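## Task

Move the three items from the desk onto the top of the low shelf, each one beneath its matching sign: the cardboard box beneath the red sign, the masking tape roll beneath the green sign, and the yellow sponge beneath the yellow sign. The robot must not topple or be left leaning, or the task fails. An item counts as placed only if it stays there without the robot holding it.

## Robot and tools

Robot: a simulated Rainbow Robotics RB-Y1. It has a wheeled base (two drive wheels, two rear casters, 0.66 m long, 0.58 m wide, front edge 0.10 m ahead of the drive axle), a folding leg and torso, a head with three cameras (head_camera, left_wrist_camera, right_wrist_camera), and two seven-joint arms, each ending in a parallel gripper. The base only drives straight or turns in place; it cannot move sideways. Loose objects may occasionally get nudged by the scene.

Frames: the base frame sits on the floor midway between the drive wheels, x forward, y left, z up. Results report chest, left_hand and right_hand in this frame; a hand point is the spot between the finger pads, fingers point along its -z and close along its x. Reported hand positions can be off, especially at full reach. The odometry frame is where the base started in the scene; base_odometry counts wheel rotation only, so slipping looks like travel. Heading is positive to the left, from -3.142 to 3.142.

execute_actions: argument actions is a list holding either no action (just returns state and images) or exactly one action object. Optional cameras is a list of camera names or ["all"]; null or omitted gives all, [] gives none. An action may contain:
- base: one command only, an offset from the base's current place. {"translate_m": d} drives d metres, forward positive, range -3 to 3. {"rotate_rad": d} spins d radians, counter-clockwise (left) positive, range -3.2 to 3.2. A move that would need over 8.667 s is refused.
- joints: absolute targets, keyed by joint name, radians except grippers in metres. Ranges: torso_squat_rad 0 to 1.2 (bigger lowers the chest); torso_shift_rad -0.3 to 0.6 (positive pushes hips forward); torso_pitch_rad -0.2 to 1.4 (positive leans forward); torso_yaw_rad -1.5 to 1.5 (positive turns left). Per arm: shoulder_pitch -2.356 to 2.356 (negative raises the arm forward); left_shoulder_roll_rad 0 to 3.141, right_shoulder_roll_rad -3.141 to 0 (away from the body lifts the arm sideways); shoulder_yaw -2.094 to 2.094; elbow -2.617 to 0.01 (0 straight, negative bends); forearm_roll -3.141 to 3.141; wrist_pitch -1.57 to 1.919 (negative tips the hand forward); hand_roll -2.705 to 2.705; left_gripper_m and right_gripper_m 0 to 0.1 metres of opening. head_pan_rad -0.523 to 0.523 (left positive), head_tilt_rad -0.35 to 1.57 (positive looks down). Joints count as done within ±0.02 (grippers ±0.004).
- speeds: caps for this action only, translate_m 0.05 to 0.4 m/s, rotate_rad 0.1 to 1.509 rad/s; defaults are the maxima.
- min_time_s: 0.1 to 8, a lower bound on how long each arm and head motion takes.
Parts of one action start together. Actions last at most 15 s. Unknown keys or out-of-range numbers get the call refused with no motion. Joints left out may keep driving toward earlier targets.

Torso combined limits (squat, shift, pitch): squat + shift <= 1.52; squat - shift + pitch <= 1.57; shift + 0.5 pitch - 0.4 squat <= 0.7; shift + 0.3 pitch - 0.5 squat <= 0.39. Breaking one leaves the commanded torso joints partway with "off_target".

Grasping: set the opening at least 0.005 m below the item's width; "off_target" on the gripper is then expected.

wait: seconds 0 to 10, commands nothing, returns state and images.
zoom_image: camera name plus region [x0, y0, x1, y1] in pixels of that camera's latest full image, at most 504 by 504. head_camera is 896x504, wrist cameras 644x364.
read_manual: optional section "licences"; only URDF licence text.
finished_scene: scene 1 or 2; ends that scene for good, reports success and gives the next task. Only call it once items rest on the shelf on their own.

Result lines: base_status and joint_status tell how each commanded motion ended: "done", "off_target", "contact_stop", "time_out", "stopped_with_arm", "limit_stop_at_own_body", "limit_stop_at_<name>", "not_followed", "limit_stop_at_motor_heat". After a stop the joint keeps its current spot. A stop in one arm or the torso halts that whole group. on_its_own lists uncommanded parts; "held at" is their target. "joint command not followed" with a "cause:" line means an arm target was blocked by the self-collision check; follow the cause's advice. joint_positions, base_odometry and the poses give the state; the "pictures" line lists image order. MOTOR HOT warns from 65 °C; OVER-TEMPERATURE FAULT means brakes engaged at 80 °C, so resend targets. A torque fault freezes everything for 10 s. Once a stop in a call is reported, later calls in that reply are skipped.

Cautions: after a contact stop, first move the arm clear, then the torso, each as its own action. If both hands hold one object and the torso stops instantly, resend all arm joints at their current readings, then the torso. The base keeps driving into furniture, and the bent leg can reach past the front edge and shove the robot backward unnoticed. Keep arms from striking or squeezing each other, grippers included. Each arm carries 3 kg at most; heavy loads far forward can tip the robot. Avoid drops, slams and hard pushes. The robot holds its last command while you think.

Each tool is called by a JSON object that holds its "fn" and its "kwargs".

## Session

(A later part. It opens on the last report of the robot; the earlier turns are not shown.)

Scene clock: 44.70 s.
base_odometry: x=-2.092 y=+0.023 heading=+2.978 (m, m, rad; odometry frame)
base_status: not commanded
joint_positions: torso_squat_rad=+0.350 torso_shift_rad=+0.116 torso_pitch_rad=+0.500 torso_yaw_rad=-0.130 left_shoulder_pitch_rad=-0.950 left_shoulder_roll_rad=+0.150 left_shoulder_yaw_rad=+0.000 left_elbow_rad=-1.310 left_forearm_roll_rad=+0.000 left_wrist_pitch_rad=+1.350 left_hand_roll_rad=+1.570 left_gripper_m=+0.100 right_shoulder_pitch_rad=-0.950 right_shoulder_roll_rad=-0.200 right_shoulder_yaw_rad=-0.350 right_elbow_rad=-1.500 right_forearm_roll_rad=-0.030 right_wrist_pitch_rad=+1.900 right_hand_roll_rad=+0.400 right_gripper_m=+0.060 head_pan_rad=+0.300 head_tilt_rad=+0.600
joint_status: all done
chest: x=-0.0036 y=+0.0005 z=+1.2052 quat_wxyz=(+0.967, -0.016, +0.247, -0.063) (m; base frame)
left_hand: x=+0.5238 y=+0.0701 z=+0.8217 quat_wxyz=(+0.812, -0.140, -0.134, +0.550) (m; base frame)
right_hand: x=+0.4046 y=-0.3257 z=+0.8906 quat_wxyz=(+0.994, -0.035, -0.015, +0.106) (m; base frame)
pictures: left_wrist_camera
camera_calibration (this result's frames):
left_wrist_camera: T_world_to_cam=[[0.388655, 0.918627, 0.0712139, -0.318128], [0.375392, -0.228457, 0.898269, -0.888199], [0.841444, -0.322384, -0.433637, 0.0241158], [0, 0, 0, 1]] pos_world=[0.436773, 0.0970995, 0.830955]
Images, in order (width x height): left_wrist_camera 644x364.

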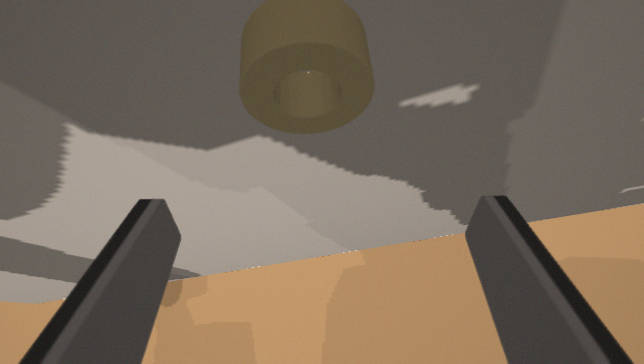

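{"fn": "execute_actions", "kwargs": {"actions": [{"joints":{"torso_squat_rad":0.54,"torso_yaw_rad":-0.137}}], "cameras": ["left_wrist_camera"]}}

Scene clock: 46.27 s.
base_odometry: x=-2.092 y=+0.023 heading=+2.978 (m, m, rad; odometry frame)
base_status: not commanded
joint_positions: torso_squat_rad=+0.540 torso_shift_rad=+0.116 torso_pitch_rad=+0.500 torso_yaw_rad=-0.137 left_shoulder_pitch_rad=-0.950 left_shoulder_roll_rad=+0.150 left_shoulder_yaw_rad=+0.000 left_elbow_rad=-1.310 left_forearm_roll_rad=+0.000 left_wrist_pitch_rad=+1.350 left_hand_roll_rad=+1.570 left_gripper_m=+0.100 right_shoulder_pitch_rad=-0.950 right_shoulder_roll_rad=-0.200 right_shoulder_yaw_rad=-0.350 right_elbow_rad=-1.500 right_forearm_roll_rad=-0.030 right_wrist_pitch_rad=+1.900 right_hand_roll_rad=+0.400 right_gripper_m=+0.060 head_pan_rad=+0.300 head_tilt_rad=+0.600
joint_status: all done
chest: x=-0.0103 y=+0.0005 z=+1.1485 quat_wxyz=(+0.967, -0.017, +0.247, -0.066) (m; base frame)
left_hand: x=+0.5176 y=+0.0655 z=+0.7648 quat_wxyz=(+0.814, -0.142, -0.133, +0.548) (m; base frame)
right_hand: x=+0.3959 y=-0.3292 z=+0.8350 quat_wxyz=(+0.994, -0.036, -0.015, +0.103) (m; base frame)
pictures: left_wrist_camera
camera_calibration (this result's frames):
left_wrist_camera: T_world_to_cam=[[0.39428, 0.916459, 0.0681556, -0.307914], [0.37396, -0.227746, 0.899047, -0.835626], [0.839462, -0.328989, -0.432515, 0.00376968], [0, 0, 0, 1]] pos_world=[0.430731, 0.0931205, 0.773883]
Images, in order (width x height): left_wrist_camera 644x364.

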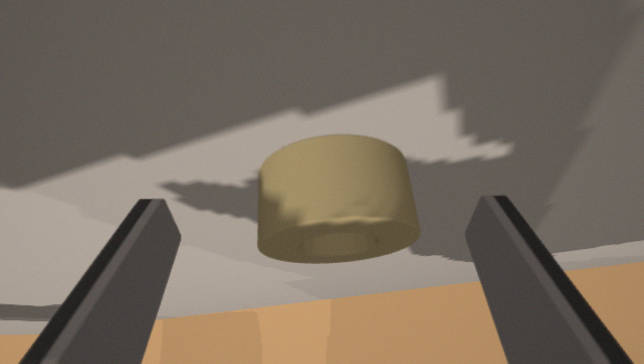

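{"fn": "execute_actions", "kwargs": {"actions": [{"joints":{"torso_squat_rad":0.56}}], "cameras": []}}

{"fn": "execute_actions", "kwargs": {"actions": [{"joints":{"left_gripper_m":0.03}}], "cameras": ["left_wrist_camera"]}}

{"fn": "execute_actions", "kwargs": {"actions": [{"joints":{"torso_squat_rad":0.35}}], "cameras": ["left_wrist_camera"]}}

Scene clock: 47.13 s.
base_odometry: x=-2.092 y=+0.023 heading=+2.978 (m, m, rad; odometry frame)
base_status: not commanded
joint_positions: torso_squat_rad=+0.560 torso_shift_rad=+0.116 torso_pitch_rad=+0.500 torso_yaw_rad=-0.137 left_shoulder_pitch_rad=-0.950 left_shoulder_roll_rad=+0.150 left_shoulder_yaw_rad=+0.000 left_elbow_rad=-1.310 left_forearm_roll_rad=+0.000 left_wrist_pitch_rad=+1.350 left_hand_roll_rad=+1.570 left_gripper_m=+0.100 right_shoulder_pitch_rad=-0.950 right_shoulder_roll_rad=-0.200 right_shoulder_yaw_rad=-0.350 right_elbow_rad=-1.500 right_forearm_roll_rad=-0.030 right_wrist_pitch_rad=+1.900 right_hand_roll_rad=+0.400 right_gripper_m=+0.060 head_pan_rad=+0.300 head_tilt_rad=+0.600
joint_status: all done
chest: x=-0.0111 y=+0.0005 z=+1.1412 quat_wxyz=(+0.967, -0.017, +0.247, -0.066) (m; base frame)
left_hand: x=+0.5168 y=+0.0655 z=+0.7575 quat_wxyz=(+0.814, -0.142, -0.133, +0.548) (m; base frame)
right_hand: x=+0.3951 y=-0.3292 z=+0.8277 quat_wxyz=(+0.994, -0.036, -0.015, +0.103) (m; base frame)
pictures: none
No camera images: the call's "cameras" was empty. Leave "cameras" out to get every camera's image.

Scene clock: 48.30 s.
base_odometry: x=-2.092 y=+0.023 heading=+2.978 (m, m, rad; odometry frame)
base_status: not commanded
joint_positions: torso_squat_rad=+0.560 torso_shift_rad=+0.116 torso_pitch_rad=+0.500 torso_yaw_rad=-0.137 left_shoulder_pitch_rad=-0.950 left_shoulder_roll_rad=+0.150 left_shoulder_yaw_rad=+0.000 left_elbow_rad=-1.310 left_forearm_roll_rad=+0.000 left_wrist_pitch_rad=+1.350 left_hand_roll_rad=+1.570 left_gripper_m=+0.049 right_shoulder_pitch_rad=-0.950 right_shoulder_roll_rad=-0.200 right_shoulder_yaw_rad=-0.350 right_elbow_rad=-1.500 right_forearm_roll_rad=-0.030 right_wrist_pitch_rad=+1.900 right_hand_roll_rad=+0.400 right_gripper_m=+0.060 head_pan_rad=+0.300 head_tilt_rad=+0.600
joint_status: left_gripper_m off_target (ended at +0.049, target +0.030)
chest: x=-0.0111 y=+0.0005 z=+1.1412 quat_wxyz=(+0.967, -0.017, +0.247, -0.066) (m; base frame)
left_hand: x=+0.5168 y=+0.0655 z=+0.7575 quat_wxyz=(+0.814, -0.142, -0.133, +0.548) (m; base frame)
right_hand: x=+0.3951 y=-0.3292 z=+0.8277 quat_wxyz=(+0.994, -0.036, -0.015, +0.103) (m; base frame)
pictures: left_wrist_camera
camera_calibration (this result's frames):
left_wrist_camera: T_world_to_cam=[[0.394281, 0.916459, 0.0681536, -0.307081], [0.373965, -0.227747, 0.899045, -0.828777], [0.83946, -0.328989, -0.43252, 0.00133914], [0, 0, 0, 1]] pos_world=[0.429886, 0.0931163, 0.766616]
Images, in order (width x height): left_wrist_camera 644x364.

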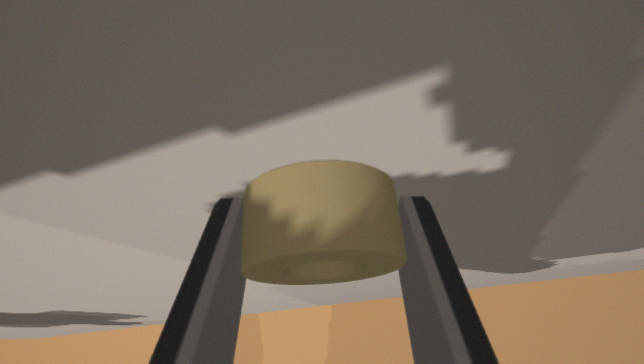

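Scene clock: 49.80 s.
base_odometry: x=-2.092 y=+0.023 heading=+2.978 (m, m, rad; odometry frame)
base_status: not commanded
joint_positions: torso_squat_rad=+0.350 torso_shift_rad=+0.116 torso_pitch_rad=+0.500 torso_yaw_rad=-0.137 left_shoulder_pitch_rad=-0.950 left_shoulder_roll_rad=+0.150 left_shoulder_yaw_rad=+0.000 left_elbow_rad=-1.310 left_forearm_roll_rad=+0.000 left_wrist_pitch_rad=+1.350 left_hand_roll_rad=+1.570 left_gripper_m=+0.049 right_shoulder_pitch_rad=-0.950 right_shoulder_roll_rad=-0.200 right_shoulder_yaw_rad=-0.350 right_elbow_rad=-1.500 right_forearm_roll_rad=-0.030 right_wrist_pitch_rad=+1.900 right_hand_roll_rad=+0.400 right_gripper_m=+0.060 head_pan_rad=+0.300 head_tilt_rad=+0.600
joint_status: all done
chest: x=-0.0036 y=+0.0005 z=+1.2052 quat_wxyz=(+0.967, -0.017, +0.247, -0.066) (m; base frame)
left_hand: x=+0.5242 y=+0.0656 z=+0.8215 quat_wxyz=(+0.814, -0.142, -0.132, +0.548) (m; base frame)
right_hand: x=+0.4026 y=-0.3292 z=+0.8917 quat_wxyz=(+0.994, -0.036, -0.014, +0.103) (m; base frame)
pictures: left_wrist_camera
camera_calibration (this result's frames):
left_wrist_camera: T_world_to_cam=[[0.39429, 0.916459, 0.0681109, -0.31437], [0.374065, -0.227748, 0.899003, -0.889081], [0.839411, -0.32899, -0.432614, 0.02286], [0, 0, 0, 1]] pos_world=[0.437338, 0.0931407, 0.830588]
Images, in order (width x height): left_wrist_camera 644x364.

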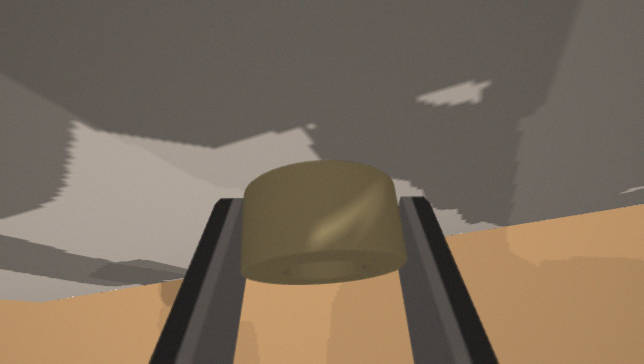

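{"fn": "execute_actions", "kwargs": {"actions": [{"base":{"translate_m":-0.6},"joints":{"head_pan_rad":0.137,"head_tilt_rad":0.0}}], "cameras": []}}

{"fn": "execute_actions", "kwargs": {"actions": [{"base":{"rotate_rad":2.985},"speeds":{"rotate_rad":1.0}}], "cameras": ["head_camera"]}}

{"fn": "execute_actions", "kwargs": {"actions": [{"base":{"translate_m":2.6},"joints":{"head_tilt_rad":0.2}}], "cameras": ["head_camera"]}}

Scene clock: 53.43 s.
base_odometry: x=-1.500 y=-0.075 heading=+2.977 (m, m, rad; odometry frame)
base_status: done
joint_positions: torso_squat_rad=+0.350 torso_shift_rad=+0.116 torso_pitch_rad=+0.500 torso_yaw_rad=-0.137 left_shoulder_pitch_rad=-0.950 left_shoulder_roll_rad=+0.150 left_shoulder_yaw_rad=+0.000 left_elbow_rad=-1.310 left_forearm_roll_rad=+0.000 left_wrist_pitch_rad=+1.350 left_hand_roll_rad=+1.570 left_gripper_m=+0.049 right_shoulder_pitch_rad=-0.950 right_shoulder_roll_rad=-0.200 right_shoulder_yaw_rad=-0.350 right_elbow_rad=-1.500 right_forearm_roll_rad=-0.030 right_wrist_pitch_rad=+1.900 right_hand_roll_rad=+0.400 right_gripper_m=+0.060 head_pan_rad=+0.137 head_tilt_rad=+0.000
joint_status: all done
chest: x=-0.0037 y=+0.0005 z=+1.2052 quat_wxyz=(+0.967, -0.017, +0.247, -0.066) (m; base frame)
left_hand: x=+0.5242 y=+0.0655 z=+0.8215 quat_wxyz=(+0.814, -0.142, -0.133, +0.548) (m; base frame)
right_hand: x=+0.4025 y=-0.3292 z=+0.8918 quat_wxyz=(+0.994, -0.036, -0.015, +0.103) (m; base frame)
pictures: none
No camera images: the call's "cameras" was empty. Leave "cameras" out to get every camera's image.

Scene clock: 58.73 s.
base_odometry: x=-1.500 y=-0.075 heading=-0.321 (m, m, rad; odometry frame)
base_status: done
joint_positions: torso_squat_rad=+0.350 torso_shift_rad=+0.116 torso_pitch_rad=+0.500 torso_yaw_rad=-0.137 left_shoulder_pitch_rad=-0.950 left_shoulder_roll_rad=+0.150 left_shoulder_yaw_rad=+0.000 left_elbow_rad=-1.310 left_forearm_roll_rad=+0.000 left_wrist_pitch_rad=+1.350 left_hand_roll_rad=+1.570 left_gripper_m=+0.049 right_shoulder_pitch_rad=-0.950 right_shoulder_roll_rad=-0.200 right_shoulder_yaw_rad=-0.350 right_elbow_rad=-1.500 right_forearm_roll_rad=-0.030 right_wrist_pitch_rad=+1.900 right_hand_roll_rad=+0.400 right_gripper_m=+0.060 head_pan_rad=+0.137 head_tilt_rad=+0.000
joint_status: not commanded
chest: x=-0.0037 y=+0.0005 z=+1.2052 quat_wxyz=(+0.967, -0.017, +0.247, -0.066) (m; base frame)
left_hand: x=+0.5242 y=+0.0655 z=+0.8215 quat_wxyz=(+0.814, -0.142, -0.133, +0.548) (m; base frame)
right_hand: x=+0.4025 y=-0.3292 z=+0.8918 quat_wxyz=(+0.994, -0.036, -0.015, +0.103) (m; base frame)
pictures: head_camera
camera_calibration (this result's frames):
head_camera: T_world_to_cam=[[-0.0242427, -0.997214, 0.07054, -0.0975876], [-0.474046, -0.0506566, -0.879042, 1.31147], [0.880166, -0.0547496, -0.471498, 0.496536], [0, 0, 0, 1]] pos_world=[0.182297, -0.00369597, 1.39384]
Images, in order (width x height): head_camera 896x504.

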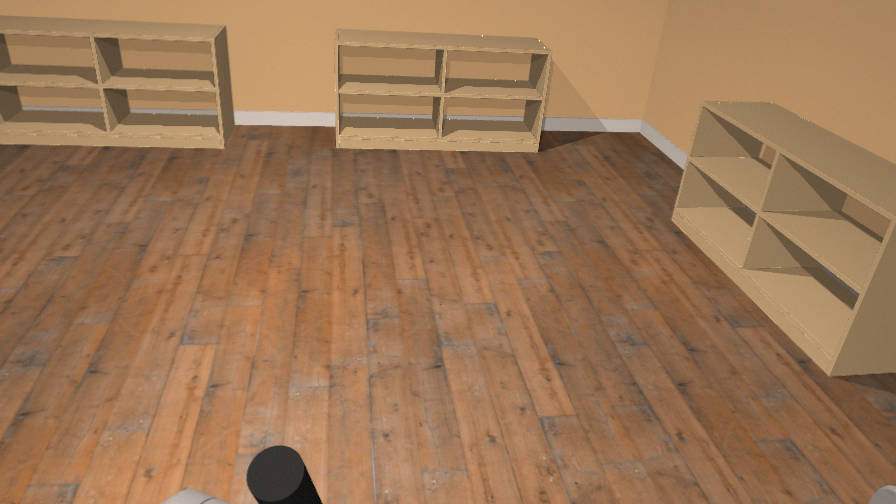

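Scene clock: 66.60 s.
base_odometry: x=+0.967 y=-0.896 heading=-0.321 (m, m, rad; odometry frame)
base_status: done
joint_positions: torso_squat_rad=+0.350 torso_shift_rad=+0.116 torso_pitch_rad=+0.500 torso_yaw_rad=-0.137 left_shoulder_pitch_rad=-0.950 left_shoulder_roll_rad=+0.150 left_shoulder_yaw_rad=+0.000 left_elbow_rad=-1.310 left_forearm_roll_rad=+0.000 left_wrist_pitch_rad=+1.350 left_hand_roll_rad=+1.570 left_gripper_m=+0.049 right_shoulder_pitch_rad=-0.950 right_shoulder_roll_rad=-0.200 right_shoulder_yaw_rad=-0.350 right_elbow_rad=-1.500 right_forearm_roll_rad=-0.030 right_wrist_pitch_rad=+1.900 right_hand_roll_rad=+0.400 right_gripper_m=+0.060 head_pan_rad=+0.137 head_tilt_rad=+0.200
joint_status: all done
chest: x=-0.0036 y=+0.0005 z=+1.2052 quat_wxyz=(+0.967, -0.017, +0.247, -0.066) (m; base frame)
left_hand: x=+0.5243 y=+0.0655 z=+0.8215 quat_wxyz=(+0.814, -0.142, -0.133, +0.548) (m; base frame)
right_hand: x=+0.4026 y=-0.3292 z=+0.8917 quat_wxyz=(+0.994, -0.036, -0.015, +0.103) (m; base frame)
pictures: head_camera
camera_calibration (this result's frames):
head_camera: T_world_to_cam=[[-0.00990033, -0.997208, 0.0740205, -0.103952], [-0.63926, -0.05061, -0.767323, 1.17679], [0.768927, -0.0549151, -0.636974, 0.73563], [0, 0, 0, 1]] pos_world=[0.185598, -0.00370703, 1.37925]
Images, in order (width x height): head_camera 896x504.

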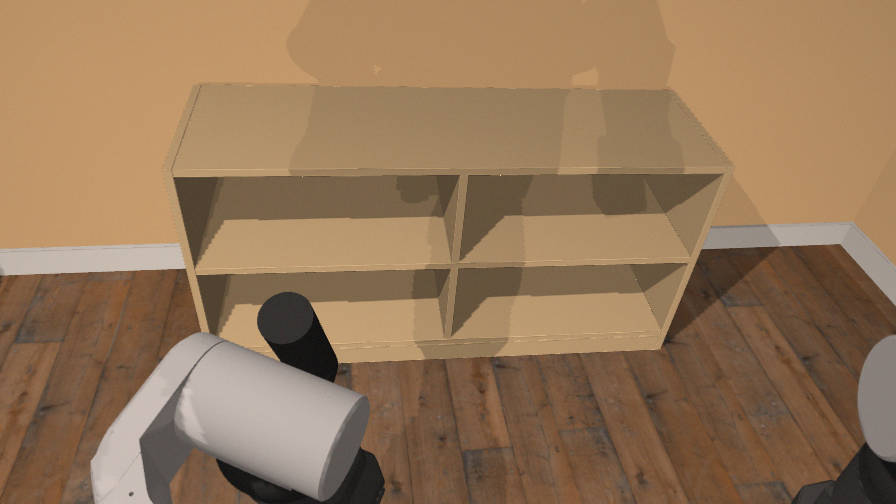

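{"fn": "execute_actions", "kwargs": {"actions": [{"base":{"translate_m":1.04},"joints":{"head_tilt_rad":0.6,"torso_squat_rad":0.6}}], "cameras": []}}

{"fn": "execute_actions", "kwargs": {"actions": [{"joints":{"torso_squat_rad":0.8}}]}}

Scene clock: 70.73 s.
base_odometry: x=+1.954 y=-1.225 heading=-0.322 (m, m, rad; odometry frame)
base_status: done
joint_positions: torso_squat_rad=+0.600 torso_shift_rad=+0.116 torso_pitch_rad=+0.500 torso_yaw_rad=-0.137 left_shoulder_pitch_rad=-0.950 left_shoulder_roll_rad=+0.150 left_shoulder_yaw_rad=+0.000 left_elbow_rad=-1.310 left_forearm_roll_rad=+0.000 left_wrist_pitch_rad=+1.350 left_hand_roll_rad=+1.570 left_gripper_m=+0.049 right_shoulder_pitch_rad=-0.950 right_shoulder_roll_rad=-0.200 right_shoulder_yaw_rad=-0.350 right_elbow_rad=-1.500 right_forearm_roll_rad=-0.030 right_wrist_pitch_rad=+1.900 right_hand_roll_rad=+0.400 right_gripper_m=+0.060 head_pan_rad=+0.137 head_tilt_rad=+0.600
joint_status: all done
chest: x=-0.0128 y=+0.0005 z=+1.1259 quat_wxyz=(+0.967, -0.017, +0.247, -0.066) (m; base frame)
left_hand: x=+0.5150 y=+0.0655 z=+0.7422 quat_wxyz=(+0.814, -0.142, -0.132, +0.548) (m; base frame)
right_hand: x=+0.3934 y=-0.3293 z=+0.8124 quat_wxyz=(+0.994, -0.036, -0.014, +0.103) (m; base frame)
pictures: none
No camera images: the call's "cameras" was empty. Leave "cameras" out to get every camera's image.

Scene clock: 72.17 s.
base_odometry: x=+1.954 y=-1.225 heading=-0.322 (m, m, rad; odometry frame)
base_status: not commanded
joint_positions: torso_squat_rad=+0.800 torso_shift_rad=+0.116 torso_pitch_rad=+0.500 torso_yaw_rad=-0.137 left_shoulder_pitch_rad=-0.950 left_shoulder_roll_rad=+0.150 left_shoulder_yaw_rad=+0.000 left_elbow_rad=-1.310 left_forearm_roll_rad=+0.000 left_wrist_pitch_rad=+1.350 left_hand_roll_rad=+1.570 left_gripper_m=+0.049 right_shoulder_pitch_rad=-0.950 right_shoulder_roll_rad=-0.200 right_shoulder_yaw_rad=-0.350 right_elbow_rad=-1.500 right_forearm_roll_rad=-0.030 right_wrist_pitch_rad=+1.900 right_hand_roll_rad=+0.400 right_gripper_m=+0.060 head_pan_rad=+0.137 head_tilt_rad=+0.600
joint_status: all done
chest: x=-0.0233 y=+0.0004 z=+1.0365 quat_wxyz=(+0.967, -0.017, +0.247, -0.066) (m; base frame)
left_hand: x=+0.5046 y=+0.0654 z=+0.6528 quat_wxyz=(+0.814, -0.142, -0.133, +0.548) (m; base frame)
right_hand: x=+0.3829 y=-0.3293 z=+0.7230 quat_wxyz=(+0.994, -0.036, -0.015, +0.103) (m; base frame)
pictures: head_camera, left_wrist_camera, right_wrist_camera
camera_calibration (this result's frames):
head_camera: T_world_to_cam=[[0.0194109, -0.997201, 0.0721994, -0.0922242], [-0.887608, -0.0504255, -0.457831, 0.68563], [0.46019, -0.0551979, -0.886103, 0.970967], [0, 0, 0, 1]] pos_world=[0.163531, -0.00379758, 1.18094]
left_wrist_camera: T_world_to_cam=[[0.394362, 0.916425, 0.0681432, -0.295091], [0.373905, -0.227754, 0.899068, -0.730146], [0.839448, -0.329079, -0.432474, -0.0337981], [0, 0, 0, 1]] pos_world=[0.41775, 0.0930134, 0.661942]
right_wrist_camera: T_world_to_cam=[[-0.982575, -0.185742, -0.00681138, 0.319612], [-0.159845, 0.825744, 0.540923, -0.0251158], [-0.0948475, 0.532586, -0.841045, 0.907298], [0, 0, 0, 1]] pos_world=[0.396083, -0.40311, 0.778841]
Images, in order (width x height): head_camera 896x504, left_wrist_camera 644x364, right_wrist_camera 644x364.

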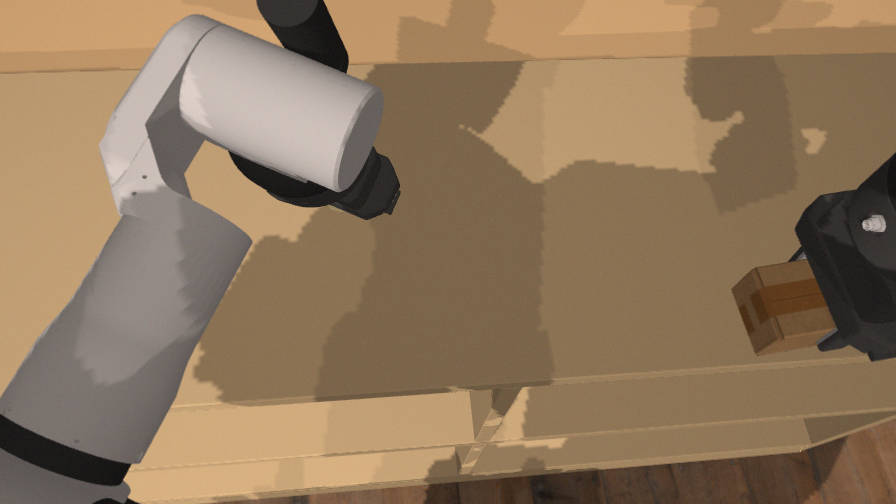

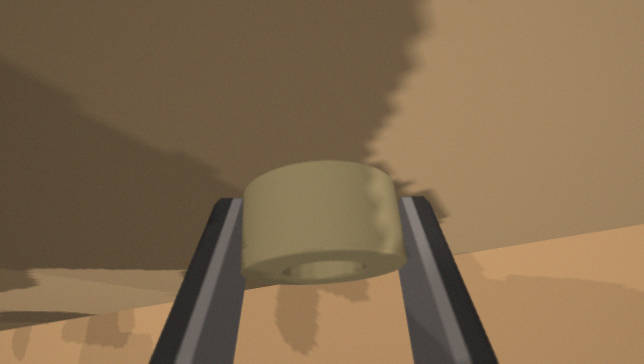

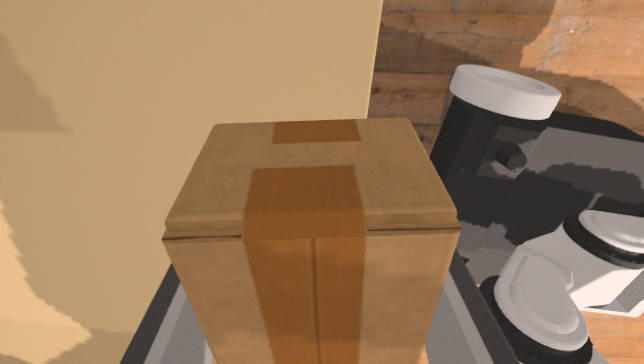

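{"fn": "execute_actions", "kwargs": {"actions": [{"joints":{"torso_squat_rad":0.83}}], "cameras": ["left_wrist_camera"]}}

Scene clock: 72.97 s.
base_odometry: x=+1.954 y=-1.225 heading=-0.321 (m, m, rad; odometry frame)
base_status: not commanded
joint_positions: torso_squat_rad=+0.830 torso_shift_rad=+0.115 torso_pitch_rad=+0.497 torso_yaw_rad=-0.137 left_shoulder_pitch_rad=-0.955 left_shoulder_roll_rad=+0.151 left_shoulder_yaw_rad=+0.000 left_elbow_rad=-1.315 left_forearm_roll_rad=+0.000 left_wrist_pitch_rad=+1.349 left_hand_roll_rad=+1.570 left_gripper_m=+0.049 right_shoulder_pitch_rad=-0.950 right_shoulder_roll_rad=-0.200 right_shoulder_yaw_rad=-0.350 right_elbow_rad=-1.500 right_forearm_roll_rad=-0.030 right_wrist_pitch_rad=+1.900 right_hand_roll_rad=+0.400 right_gripper_m=+0.060 head_pan_rad=+0.137 head_tilt_rad=+0.600
joint_status: all done
chest: x=-0.0263 y=+0.0004 z=+1.0216 quat_wxyz=(+0.967, -0.017, +0.245, -0.066) (m; base frame)
left_hand: x=+0.5057 y=+0.0641 z=+0.6435 quat_wxyz=(+0.813, -0.147, -0.137, +0.547) (m; base frame)
right_hand: x=+0.3808 y=-0.3292 z=+0.7092 quat_wxyz=(+0.994, -0.036, -0.016, +0.103) (m; base frame)
pictures: left_wrist_camera
camera_calibration (this result's frames):
left_wrist_camera: T_world_to_cam=[[0.394533, 0.916168, 0.0705734, -0.295309], [0.362218, -0.225648, 0.904368, -0.720117], [0.844477, -0.33124, -0.420878, -0.0489954], [0, 0, 0, 1]] pos_world=[0.418724, 0.0918305, 0.651471]
Images, in order (width x height): left_wrist_camera 644x364.

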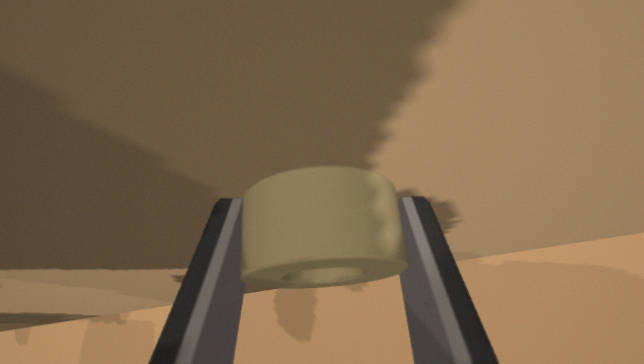

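{"fn": "execute_actions", "kwargs": {"actions": [{"joints":{"torso_squat_rad":0.815,"left_gripper_m":0.1}}], "cameras": []}}

{"fn": "execute_actions", "kwargs": {"actions": [{"joints":{"torso_squat_rad":0.6,"left_elbow_rad":-1.6}}], "cameras": []}}

{"fn": "execute_actions", "kwargs": {"actions": [{"base":{"translate_m":-1.3},"joints":{"head_tilt_rad":0.2}}], "cameras": ["head_camera"]}}

{"fn": "execute_actions", "kwargs": {"actions": [{"base":{"rotate_rad":-1.4},"speeds":{"rotate_rad":1.0}}], "cameras": ["head_camera"]}}

Scene clock: 74.33 s.
base_odometry: x=+1.954 y=-1.225 heading=-0.321 (m, m, rad; odometry frame)
base_status: not commanded
joint_positions: torso_squat_rad=+0.815 torso_shift_rad=+0.116 torso_pitch_rad=+0.499 torso_yaw_rad=-0.137 left_shoulder_pitch_rad=-0.951 left_shoulder_roll_rad=+0.150 left_shoulder_yaw_rad=+0.000 left_elbow_rad=-1.311 left_forearm_roll_rad=+0.000 left_wrist_pitch_rad=+1.350 left_hand_roll_rad=+1.570 left_gripper_m=+0.100 right_shoulder_pitch_rad=-0.950 right_shoulder_roll_rad=-0.200 right_shoulder_yaw_rad=-0.350 right_elbow_rad=-1.500 right_forearm_roll_rad=-0.030 right_wrist_pitch_rad=+1.900 right_hand_roll_rad=+0.400 right_gripper_m=+0.060 head_pan_rad=+0.137 head_tilt_rad=+0.600
joint_status: all done
chest: x=-0.0243 y=+0.0004 z=+1.0290 quat_wxyz=(+0.967, -0.017, +0.247, -0.066) (m; base frame)
left_hand: x=+0.5045 y=+0.0652 z=+0.6466 quat_wxyz=(+0.813, -0.143, -0.134, +0.548) (m; base frame)
right_hand: x=+0.3820 y=-0.3293 z=+0.7157 quat_wxyz=(+0.994, -0.036, -0.015, +0.103) (m; base frame)
pictures: none
No camera images: the call's "cameras" was empty. Leave "cameras" out to get every camera's image.

Scene clock: 75.87 s.
base_odometry: x=+1.954 y=-1.225 heading=-0.322 (m, m, rad; odometry frame)
base_status: not commanded
joint_positions: torso_squat_rad=+0.600 torso_shift_rad=+0.116 torso_pitch_rad=+0.500 torso_yaw_rad=-0.137 left_shoulder_pitch_rad=-0.950 left_shoulder_roll_rad=+0.150 left_shoulder_yaw_rad=+0.000 left_elbow_rad=-1.600 left_forearm_roll_rad=+0.000 left_wrist_pitch_rad=+1.350 left_hand_roll_rad=+1.570 left_gripper_m=+0.100 right_shoulder_pitch_rad=-0.950 right_shoulder_roll_rad=-0.200 right_shoulder_yaw_rad=-0.350 right_elbow_rad=-1.500 right_forearm_roll_rad=-0.030 right_wrist_pitch_rad=+1.900 right_hand_roll_rad=+0.400 right_gripper_m=+0.060 head_pan_rad=+0.137 head_tilt_rad=+0.600
joint_status: all done
chest: x=-0.0129 y=+0.0005 z=+1.1259 quat_wxyz=(+0.967, -0.017, +0.247, -0.066) (m; base frame)
left_hand: x=+0.5531 y=+0.0438 z=+0.8491 quat_wxyz=(+0.784, -0.258, -0.211, +0.523) (m; base frame)
right_hand: x=+0.3933 y=-0.3292 z=+0.8124 quat_wxyz=(+0.994, -0.036, -0.014, +0.103) (m; base frame)
pictures: none
No camera images: the call's "cameras" was empty. Leave "cameras" out to get every camera's image.

Scene clock: 80.67 s.
base_odometry: x=+0.720 y=-0.814 heading=-0.322 (m, m, rad; odometry frame)
base_status: done
joint_positions: torso_squat_rad=+0.600 torso_shift_rad=+0.116 torso_pitch_rad=+0.500 torso_yaw_rad=-0.137 left_shoulder_pitch_rad=-0.950 left_shoulder_roll_rad=+0.150 left_shoulder_yaw_rad=+0.000 left_elbow_rad=-1.600 left_forearm_roll_rad=+0.000 left_wrist_pitch_rad=+1.350 left_hand_roll_rad=+1.570 left_gripper_m=+0.100 right_shoulder_pitch_rad=-0.950 right_shoulder_roll_rad=-0.200 right_shoulder_yaw_rad=-0.350 right_elbow_rad=-1.500 right_forearm_roll_rad=-0.030 right_wrist_pitch_rad=+1.900 right_hand_roll_rad=+0.400 right_gripper_m=+0.060 head_pan_rad=+0.137 head_tilt_rad=+0.200
joint_status: all done
chest: x=-0.0129 y=+0.0005 z=+1.1259 quat_wxyz=(+0.967, -0.017, +0.247, -0.066) (m; base frame)
left_hand: x=+0.5531 y=+0.0438 z=+0.8492 quat_wxyz=(+0.784, -0.258, -0.211, +0.523) (m; base frame)
right_hand: x=+0.3933 y=-0.3292 z=+0.8124 quat_wxyz=(+0.994, -0.036, -0.014, +0.103) (m; base frame)
pictures: head_camera
camera_calibration (this result's frames):
head_camera: T_world_to_cam=[[-0.00987924, -0.997209, 0.0740002, -0.0981858], [-0.639236, -0.0506096, -0.767344, 1.11004], [0.768947, -0.0548843, -0.636952, 0.692257], [0, 0, 0, 1]] pos_world=[0.176297, -0.00373903, 1.29998]
Images, in order (width x height): head_camera 896x504.

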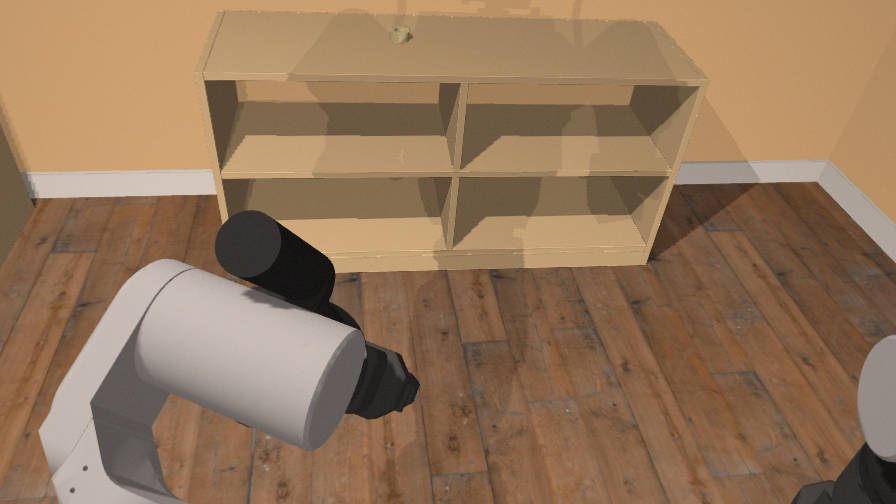

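Scene clock: 84.33 s.
base_odometry: x=+0.720 y=-0.814 heading=-1.721 (m, m, rad; odometry frame)
base_status: done
joint_positions: torso_squat_rad=+0.600 torso_shift_rad=+0.116 torso_pitch_rad=+0.500 torso_yaw_rad=-0.137 left_shoulder_pitch_rad=-0.950 left_shoulder_roll_rad=+0.150 left_shoulder_yaw_rad=+0.000 left_elbow_rad=-1.600 left_forearm_roll_rad=+0.000 left_wrist_pitch_rad=+1.350 left_hand_roll_rad=+1.570 left_gripper_m=+0.100 right_shoulder_pitch_rad=-0.950 right_shoulder_roll_rad=-0.200 right_shoulder_yaw_rad=-0.350 right_elbow_rad=-1.500 right_forearm_roll_rad=-0.030 right_wrist_pitch_rad=+1.900 right_hand_roll_rad=+0.400 right_gripper_m=+0.060 head_pan_rad=+0.137 head_tilt_rad=+0.200
joint_status: not commanded
chest: x=-0.0129 y=+0.0005 z=+1.1259 quat_wxyz=(+0.967, -0.017, +0.247, -0.066) (m; base frame)
left_hand: x=+0.5531 y=+0.0438 z=+0.8492 quat_wxyz=(+0.784, -0.258, -0.211, +0.523) (m; base frame)
right_hand: x=+0.3933 y=-0.3292 z=+0.8124 quat_wxyz=(+0.994, -0.036, -0.014, +0.103) (m; base frame)
pictures: head_camera
camera_calibration (this result's frames):
head_camera: T_world_to_cam=[[-0.00990187, -0.997208, 0.0740128, -0.0982002], [-0.639239, -0.0506047, -0.767342, 1.11004], [0.768945, -0.0549099, -0.636953, 0.692257], [0, 0, 0, 1]] pos_world=[0.176299, -0.00374114, 1.29998]
Images, in order (width x height): head_camera 896x504.

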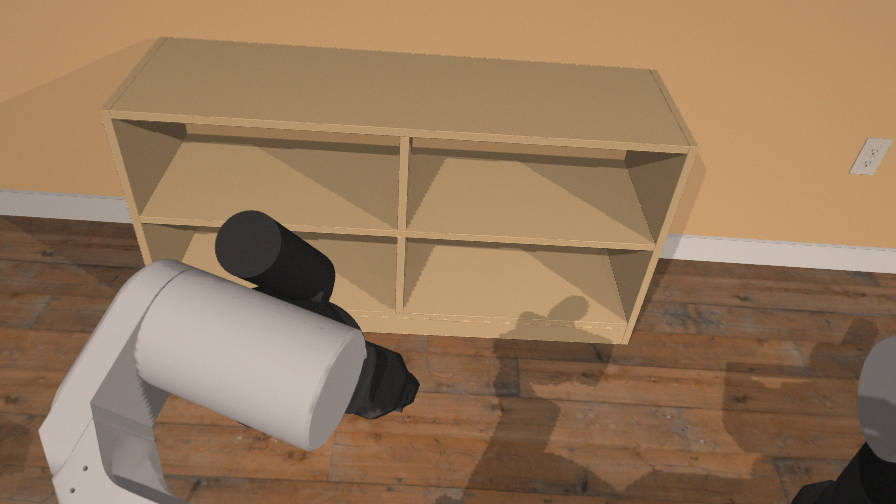

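{"fn": "execute_actions", "kwargs": {"actions": [{"base":{"translate_m":1.12},"joints":{"head_tilt_rad":0.6,"head_pan_rad":-0.2,"torso_yaw_rad":0,"left_shoulder_pitch_rad":-0.6,"left_elbow_rad":-1.9,"torso_squat_rad":0.75}}], "cameras": ["head_camera"]}}

Scene clock: 88.67 s.
base_odometry: x=+0.552 y=-1.921 heading=-1.722 (m, m, rad; odometry frame)
base_status: done
joint_positions: torso_squat_rad=+0.750 torso_shift_rad=+0.116 torso_pitch_rad=+0.500 torso_yaw_rad=+0.000 left_shoulder_pitch_rad=-0.600 left_shoulder_roll_rad=+0.150 left_shoulder_yaw_rad=+0.000 left_elbow_rad=-1.900 left_forearm_roll_rad=+0.000 left_wrist_pitch_rad=+1.350 left_hand_roll_rad=+1.570 left_gripper_m=+0.100 right_shoulder_pitch_rad=-0.950 right_shoulder_roll_rad=-0.200 right_shoulder_yaw_rad=-0.350 right_elbow_rad=-1.500 right_forearm_roll_rad=-0.030 right_wrist_pitch_rad=+1.900 right_hand_roll_rad=+0.400 right_gripper_m=+0.060 head_pan_rad=-0.200 head_tilt_rad=+0.600
joint_status: all done
chest: x=-0.0204 y=+0.0004 z=+1.0608 quat_wxyz=(+0.969, +0.000, +0.247, +0.000) (m; base frame)
left_hand: x=+0.4505 y=+0.1805 z=+0.7435 quat_wxyz=(+0.743, -0.203, -0.233, +0.594) (m; base frame)
right_hand: x=+0.4211 y=-0.2570 z=+0.7279 quat_wxyz=(+0.987, -0.003, -0.020, +0.162) (m; base frame)
pictures: head_camera
camera_calibration (this result's frames):
head_camera: T_world_to_cam=[[-0.154162, -0.973836, 0.166968, -0.190774], [-0.886581, 0.0617487, -0.458434, 0.700163], [0.436129, -0.218704, -0.872903, 0.977355], [0, 0, 0, 1]] pos_world=[0.165089, -0.0152655, 1.20597]
Images, in order (width x height): head_camera 896x504.

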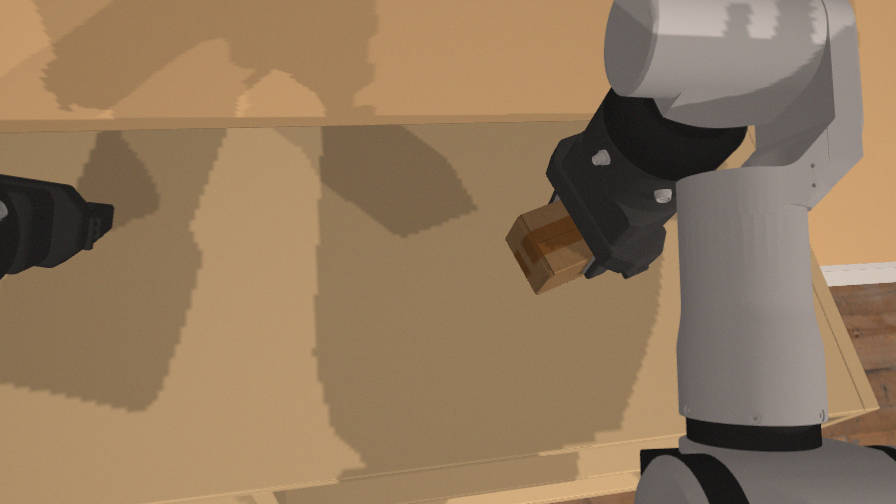

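{"fn": "execute_actions", "kwargs": {"actions": [{"joints":{"torso_squat_rad":0.875,"left_elbow_rad":-2.1}}], "cameras": ["right_wrist_camera"]}}

Scene clock: 89.97 s.
base_odometry: x=+0.552 y=-1.921 heading=-1.722 (m, m, rad; odometry frame)
base_status: not commanded
joint_positions: torso_squat_rad=+0.875 torso_shift_rad=+0.116 torso_pitch_rad=+0.500 torso_yaw_rad=+0.000 left_shoulder_pitch_rad=-0.600 left_shoulder_roll_rad=+0.150 left_shoulder_yaw_rad=+0.000 left_elbow_rad=-2.100 left_forearm_roll_rad=+0.000 left_wrist_pitch_rad=+1.350 left_hand_roll_rad=+1.570 left_gripper_m=+0.100 right_shoulder_pitch_rad=-0.950 right_shoulder_roll_rad=-0.200 right_shoulder_yaw_rad=-0.350 right_elbow_rad=-1.500 right_forearm_roll_rad=-0.030 right_wrist_pitch_rad=+1.900 right_hand_roll_rad=+0.400 right_gripper_m=+0.060 head_pan_rad=-0.200 head_tilt_rad=+0.600
joint_status: all done
chest: x=-0.0278 y=+0.0004 z=+0.9978 quat_wxyz=(+0.969, +0.000, +0.247, +0.000) (m; base frame)
left_hand: x=+0.4568 y=+0.1695 z=+0.7584 quat_wxyz=(+0.719, -0.276, -0.292, +0.568) (m; base frame)
right_hand: x=+0.4137 y=-0.2570 z=+0.6649 quat_wxyz=(+0.987, -0.003, -0.020, +0.162) (m; base frame)
pictures: right_wrist_camera
camera_calibration (this result's frames):
right_wrist_camera: T_world_to_cam=[[-0.953255, -0.301311, -0.0227212, 0.331649], [-0.255447, 0.763421, 0.593241, -0.0597085], [-0.161404, 0.571314, -0.804705, 0.836188], [0, 0, 0, 1]] pos_world=[0.435858, -0.332213, 0.715841]
Images, in order (width x height): right_wrist_camera 644x364.

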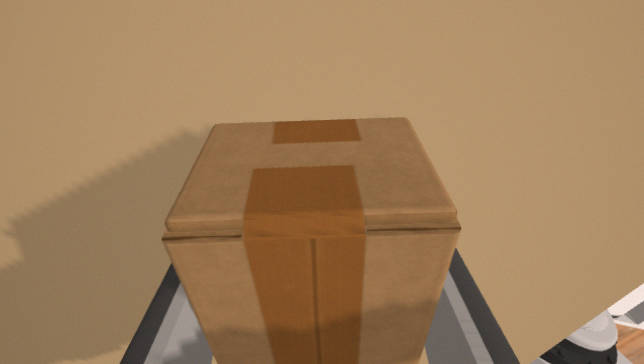

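{"fn": "execute_actions", "kwargs": {"actions": [{"joints":{"torso_squat_rad":0.89}}], "cameras": ["right_wrist_camera"]}}

Scene clock: 90.73 s.
base_odometry: x=+0.552 y=-1.921 heading=-1.722 (m, m, rad; odometry frame)
base_status: not commanded
joint_positions: torso_squat_rad=+0.890 torso_shift_rad=+0.115 torso_pitch_rad=+0.499 torso_yaw_rad=+0.000 left_shoulder_pitch_rad=-0.600 left_shoulder_roll_rad=+0.150 left_shoulder_yaw_rad=+0.000 left_elbow_rad=-2.100 left_forearm_roll_rad=+0.000 left_wrist_pitch_rad=+1.350 left_hand_roll_rad=+1.570 left_gripper_m=+0.100 right_shoulder_pitch_rad=-0.953 right_shoulder_roll_rad=-0.201 right_shoulder_yaw_rad=-0.350 right_elbow_rad=-1.502 right_forearm_roll_rad=-0.030 right_wrist_pitch_rad=+1.900 right_hand_roll_rad=+0.400 right_gripper_m=+0.060 head_pan_rad=-0.200 head_tilt_rad=+0.600
joint_status: all done
chest: x=-0.0293 y=+0.0005 z=+0.9899 quat_wxyz=(+0.969, -0.001, +0.247, +0.000) (m; base frame)
left_hand: x=+0.4556 y=+0.1695 z=+0.7510 quat_wxyz=(+0.718, -0.276, -0.292, +0.568) (m; base frame)
right_hand: x=+0.4141 y=-0.2571 z=+0.6594 quat_wxyz=(+0.986, -0.004, -0.023, +0.162) (m; base frame)
pictures: right_wrist_camera
camera_calibration (this result's frames):
right_wrist_camera: T_world_to_cam=[[-0.952978, -0.301731, -0.0281327, 0.335229], [-0.259324, 0.763948, 0.590876, -0.0529551], [-0.156794, 0.570387, -0.806272, 0.830703], [0, 0, 0, 1]] pos_world=[0.435982, -0.332218, 0.710493]
Images, in order (width x height): right_wrist_camera 644x364.

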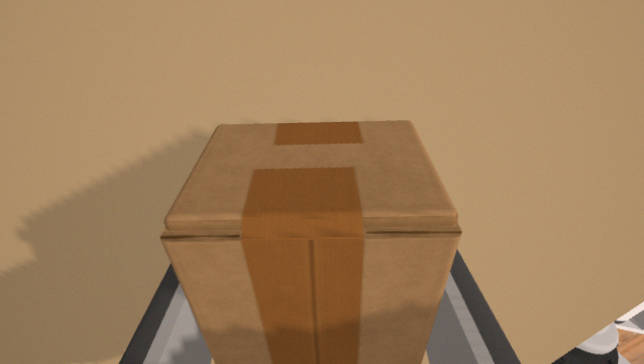

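{"fn": "execute_actions", "kwargs": {"actions": [{"joints":{"torso_squat_rad":0.88,"right_gripper_m":0.1}}], "cameras": []}}

{"fn": "execute_actions", "kwargs": {"actions": [{"joints":{"torso_squat_rad":0.7}}], "cameras": []}}

{"fn": "execute_actions", "kwargs": {"actions": [{"base":{"translate_m":-0.7},"joints":{"torso_squat_rad":0.35,"head_tilt_rad":0.2,"head_pan_rad":0,"left_shoulder_pitch_rad":-0.95,"left_shoulder_roll_rad":0.2,"left_shoulder_yaw_rad":0.35,"left_elbow_rad":-1.5,"left_forearm_roll_rad":0.03,"left_wrist_pitch_rad":1.9,"left_hand_roll_rad":0,"right_elbow_rad":-1.8}}], "cameras": ["head_camera"]}}

{"fn": "execute_actions", "kwargs": {"actions": [{"base":{"rotate_rad":-1.84}}], "cameras": []}}

{"fn": "execute_actions", "kwargs": {"actions": [{"base":{"translate_m":2.17}}], "cameras": []}}

{"fn": "execute_actions", "kwargs": {"actions": [{"base":{"rotate_rad":0.26}}], "cameras": ["head_camera"]}}

Scene clock: 92.20 s.
base_odometry: x=+0.552 y=-1.921 heading=-1.722 (m, m, rad; odometry frame)
base_status: not commanded
joint_positions: torso_squat_rad=+0.880 torso_shift_rad=+0.116 torso_pitch_rad=+0.500 torso_yaw_rad=+0.000 left_shoulder_pitch_rad=-0.600 left_shoulder_roll_rad=+0.150 left_shoulder_yaw_rad=+0.000 left_elbow_rad=-2.100 left_forearm_roll_rad=+0.000 left_wrist_pitch_rad=+1.350 left_hand_roll_rad=+1.570 left_gripper_m=+0.100 right_shoulder_pitch_rad=-0.950 right_shoulder_roll_rad=-0.200 right_shoulder_yaw_rad=-0.350 right_elbow_rad=-1.500 right_forearm_roll_rad=-0.030 right_wrist_pitch_rad=+1.900 right_hand_roll_rad=+0.400 right_gripper_m=+0.100 head_pan_rad=-0.200 head_tilt_rad=+0.600
joint_status: all done
chest: x=-0.0282 y=+0.0005 z=+0.9951 quat_wxyz=(+0.969, +0.000, +0.247, +0.000) (m; base frame)
left_hand: x=+0.4565 y=+0.1695 z=+0.7557 quat_wxyz=(+0.719, -0.276, -0.292, +0.568) (m; base frame)
right_hand: x=+0.4136 y=-0.2572 z=+0.6625 quat_wxyz=(+0.987, -0.003, -0.020, +0.162) (m; base frame)
pictures: none
No camera images: the call's "cameras" was empty. Leave "cameras" out to get every camera's image.

Scene clock: 93.60 s.
base_odometry: x=+0.552 y=-1.921 heading=-1.722 (m, m, rad; odometry frame)
base_status: not commanded
joint_positions: torso_squat_rad=+0.700 torso_shift_rad=+0.116 torso_pitch_rad=+0.500 torso_yaw_rad=+0.000 left_shoulder_pitch_rad=-0.600 left_shoulder_roll_rad=+0.150 left_shoulder_yaw_rad=+0.000 left_elbow_rad=-2.100 left_forearm_roll_rad=+0.000 left_wrist_pitch_rad=+1.350 left_hand_roll_rad=+1.570 left_gripper_m=+0.100 right_shoulder_pitch_rad=-0.950 right_shoulder_roll_rad=-0.200 right_shoulder_yaw_rad=-0.350 right_elbow_rad=-1.500 right_forearm_roll_rad=-0.030 right_wrist_pitch_rad=+1.900 right_hand_roll_rad=+0.400 right_gripper_m=+0.100 head_pan_rad=-0.200 head_tilt_rad=+0.600
joint_status: all done
chest: x=-0.0178 y=+0.0005 z=+1.0839 quat_wxyz=(+0.969, +0.000, +0.247, +0.000) (m; base frame)
left_hand: x=+0.4669 y=+0.1695 z=+0.8444 quat_wxyz=(+0.719, -0.276, -0.292, +0.568) (m; base frame)
right_hand: x=+0.4238 y=-0.2571 z=+0.7512 quat_wxyz=(+0.987, -0.003, -0.020, +0.162) (m; base frame)
pictures: none
No camera images: the call's "cameras" was empty. Leave "cameras" out to get every camera's image.

Scene clock: 96.93 s.
base_odometry: x=+0.657 y=-1.229 heading=-1.722 (m, m, rad; odometry frame)
base_status: done
joint_positions: torso_squat_rad=+0.350 torso_shift_rad=+0.116 torso_pitch_rad=+0.500 torso_yaw_rad=+0.000 left_shoulder_pitch_rad=-0.950 left_shoulder_roll_rad=+0.200 left_shoulder_yaw_rad=+0.350 left_elbow_rad=-1.500 left_forearm_roll_rad=+0.030 left_wrist_pitch_rad=+1.900 left_hand_roll_rad=+0.000 left_gripper_m=+0.100 right_shoulder_pitch_rad=-0.950 right_shoulder_roll_rad=-0.200 right_shoulder_yaw_rad=-0.350 right_elbow_rad=-1.800 right_forearm_roll_rad=-0.030 right_wrist_pitch_rad=+1.900 right_hand_roll_rad=+0.400 right_gripper_m=+0.100 head_pan_rad=+0.000 head_tilt_rad=+0.200
joint_status: all done
chest: x=-0.0037 y=+0.0005 z=+1.2052 quat_wxyz=(+0.969, +0.000, +0.247, +0.000) (m; base frame)
left_hand: x=+0.4376 y=+0.2576 z=+0.8719 quat_wxyz=(+0.999, -0.002, -0.020, +0.037) (m; base frame)
right_hand: x=+0.4756 y=-0.2582 z=+0.9565 quat_wxyz=(+0.972, -0.039, -0.165, +0.164) (m; base frame)
pictures: head_camera
camera_calibration (this result's frames):
head_camera: T_world_to_cam=[[-0.00999379, -0.997202, 0.0740807, -0.101015], [-0.639202, -0.050601, -0.767372, 1.177], [0.768974, -0.0550215, -0.636908, 0.7356], [0, 0, 0, 1]] pos_world=[0.185676, -0.000700962, 1.37919]
Images, in order (width x height): head_camera 896x504.

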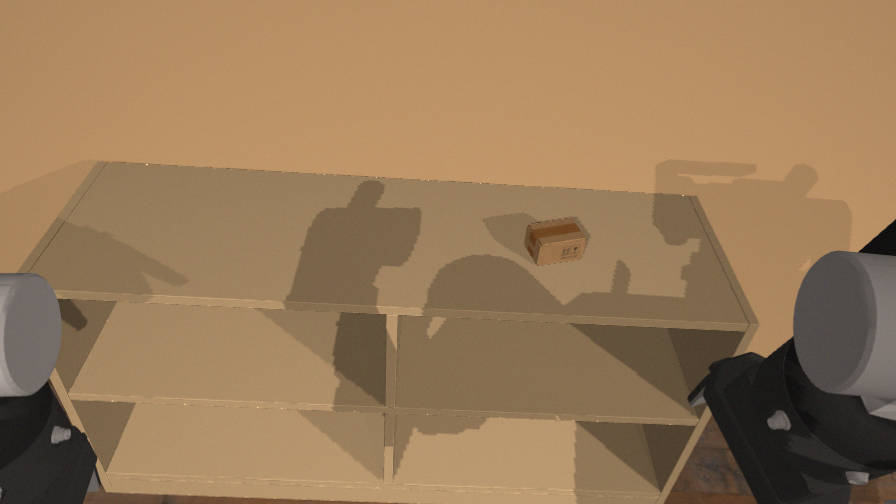

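Scene clock: 101.10 s.
base_odometry: x=+0.657 y=-1.229 heading=+2.721 (m, m, rad; odometry frame)
base_status: done
joint_positions: torso_squat_rad=+0.350 torso_shift_rad=+0.116 torso_pitch_rad=+0.500 torso_yaw_rad=+0.000 left_shoulder_pitch_rad=-0.950 left_shoulder_roll_rad=+0.200 left_shoulder_yaw_rad=+0.350 left_elbow_rad=-1.500 left_forearm_roll_rad=+0.030 left_wrist_pitch_rad=+1.900 left_hand_roll_rad=+0.000 left_gripper_m=+0.100 right_shoulder_pitch_rad=-0.950 right_shoulder_roll_rad=-0.200 right_shoulder_yaw_rad=-0.350 right_elbow_rad=-1.800 right_forearm_roll_rad=-0.030 right_wrist_pitch_rad=+1.900 right_hand_roll_rad=+0.400 right_gripper_m=+0.100 head_pan_rad=+0.000 head_tilt_rad=+0.200
joint_status: not commanded
chest: x=-0.0037 y=+0.0005 z=+1.2052 quat_wxyz=(+0.969, +0.000, +0.247, +0.000) (m; base frame)
left_hand: x=+0.4377 y=+0.2576 z=+0.8720 quat_wxyz=(+0.999, -0.002, -0.020, +0.037) (m; base frame)
right_hand: x=+0.4756 y=-0.2582 z=+0.9565 quat_wxyz=(+0.972, -0.039, -0.165, +0.164) (m; base frame)
pictures: none
No camera images: the call's "cameras" was empty. Leave "cameras" out to get every camera's image.

Scene clock: 107.87 s.
base_odometry: x=-1.324 y=-0.344 heading=+2.721 (m, m, rad; odometry frame)
base_status: done
joint_positions: torso_squat_rad=+0.350 torso_shift_rad=+0.116 torso_pitch_rad=+0.500 torso_yaw_rad=+0.000 left_shoulder_pitch_rad=-0.950 left_shoulder_roll_rad=+0.200 left_shoulder_yaw_rad=+0.350 left_elbow_rad=-1.500 left_forearm_roll_rad=+0.030 left_wrist_pitch_rad=+1.900 left_hand_roll_rad=+0.000 left_gripper_m=+0.100 right_shoulder_pitch_rad=-0.950 right_shoulder_roll_rad=-0.200 right_shoulder_yaw_rad=-0.350 right_elbow_rad=-1.800 right_forearm_roll_rad=-0.030 right_wrist_pitch_rad=+1.900 right_hand_roll_rad=+0.400 right_gripper_m=+0.100 head_pan_rad=+0.000 head_tilt_rad=+0.200
joint_status: not commanded
chest: x=-0.0037 y=+0.0005 z=+1.2052 quat_wxyz=(+0.969, +0.000, +0.247, +0.000) (m; base frame)
left_hand: x=+0.4377 y=+0.2576 z=+0.8719 quat_wxyz=(+0.999, -0.002, -0.020, +0.037) (m; base frame)
right_hand: x=+0.4757 y=-0.2581 z=+0.9565 quat_wxyz=(+0.972, -0.039, -0.165, +0.164) (m; base frame)
pictures: none
No camera images: the call's "cameras" was empty. Leave "cameras" out to get every camera's image.

Scene clock: 109.63 s.
base_odometry: x=-1.324 y=-0.344 heading=+2.981 (m, m, rad; odometry frame)
base_status: done
joint_positions: torso_squat_rad=+0.350 torso_shift_rad=+0.116 torso_pitch_rad=+0.500 torso_yaw_rad=+0.000 left_shoulder_pitch_rad=-0.950 left_shoulder_roll_rad=+0.200 left_shoulder_yaw_rad=+0.350 left_elbow_rad=-1.500 left_forearm_roll_rad=+0.030 left_wrist_pitch_rad=+1.900 left_hand_roll_rad=+0.000 left_gripper_m=+0.100 right_shoulder_pitch_rad=-0.950 right_shoulder_roll_rad=-0.200 right_shoulder_yaw_rad=-0.350 right_elbow_rad=-1.800 right_forearm_roll_rad=-0.030 right_wrist_pitch_rad=+1.900 right_hand_roll_rad=+0.400 right_gripper_m=+0.100 head_pan_rad=+0.000 head_tilt_rad=+0.200
joint_status: not commanded
chest: x=-0.0037 y=+0.0005 z=+1.2052 quat_wxyz=(+0.969, +0.000, +0.247, +0.000) (m; base frame)
left_hand: x=+0.4377 y=+0.2576 z=+0.8720 quat_wxyz=(+0.999, -0.002, -0.020, +0.037) (m; base frame)
right_hand: x=+0.4757 y=-0.2581 z=+0.9565 quat_wxyz=(+0.972, -0.039, -0.165, +0.164) (m; base frame)
pictures: head_camera
camera_calibration (this result's frames):
head_camera: T_world_to_cam=[[-0.0099769, -0.997204, 0.0740597, -0.100995], [-0.639287, -0.0505895, -0.767302, 1.17694], [0.768904, -0.0550007, -0.636995, 0.735655], [0, 0, 0, 1]] pos_world=[0.185746, -0.000710289, 1.37916]
Images, in order (width x height): head_camera 896x504.

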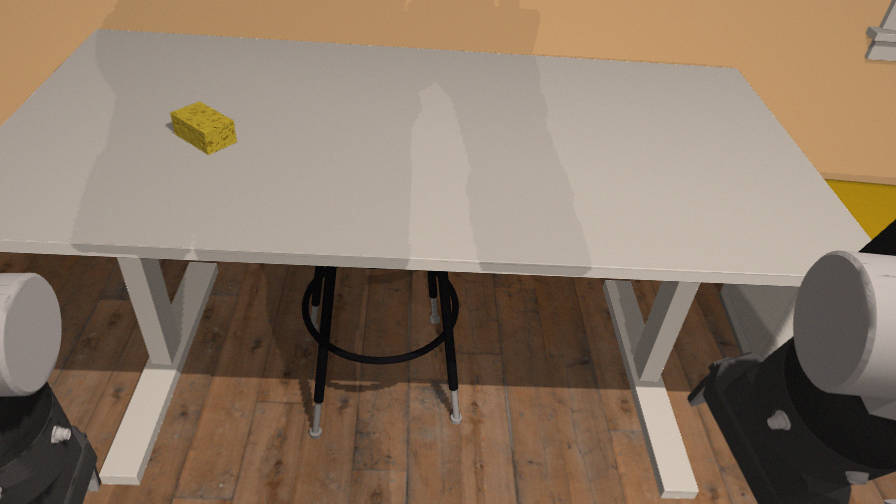

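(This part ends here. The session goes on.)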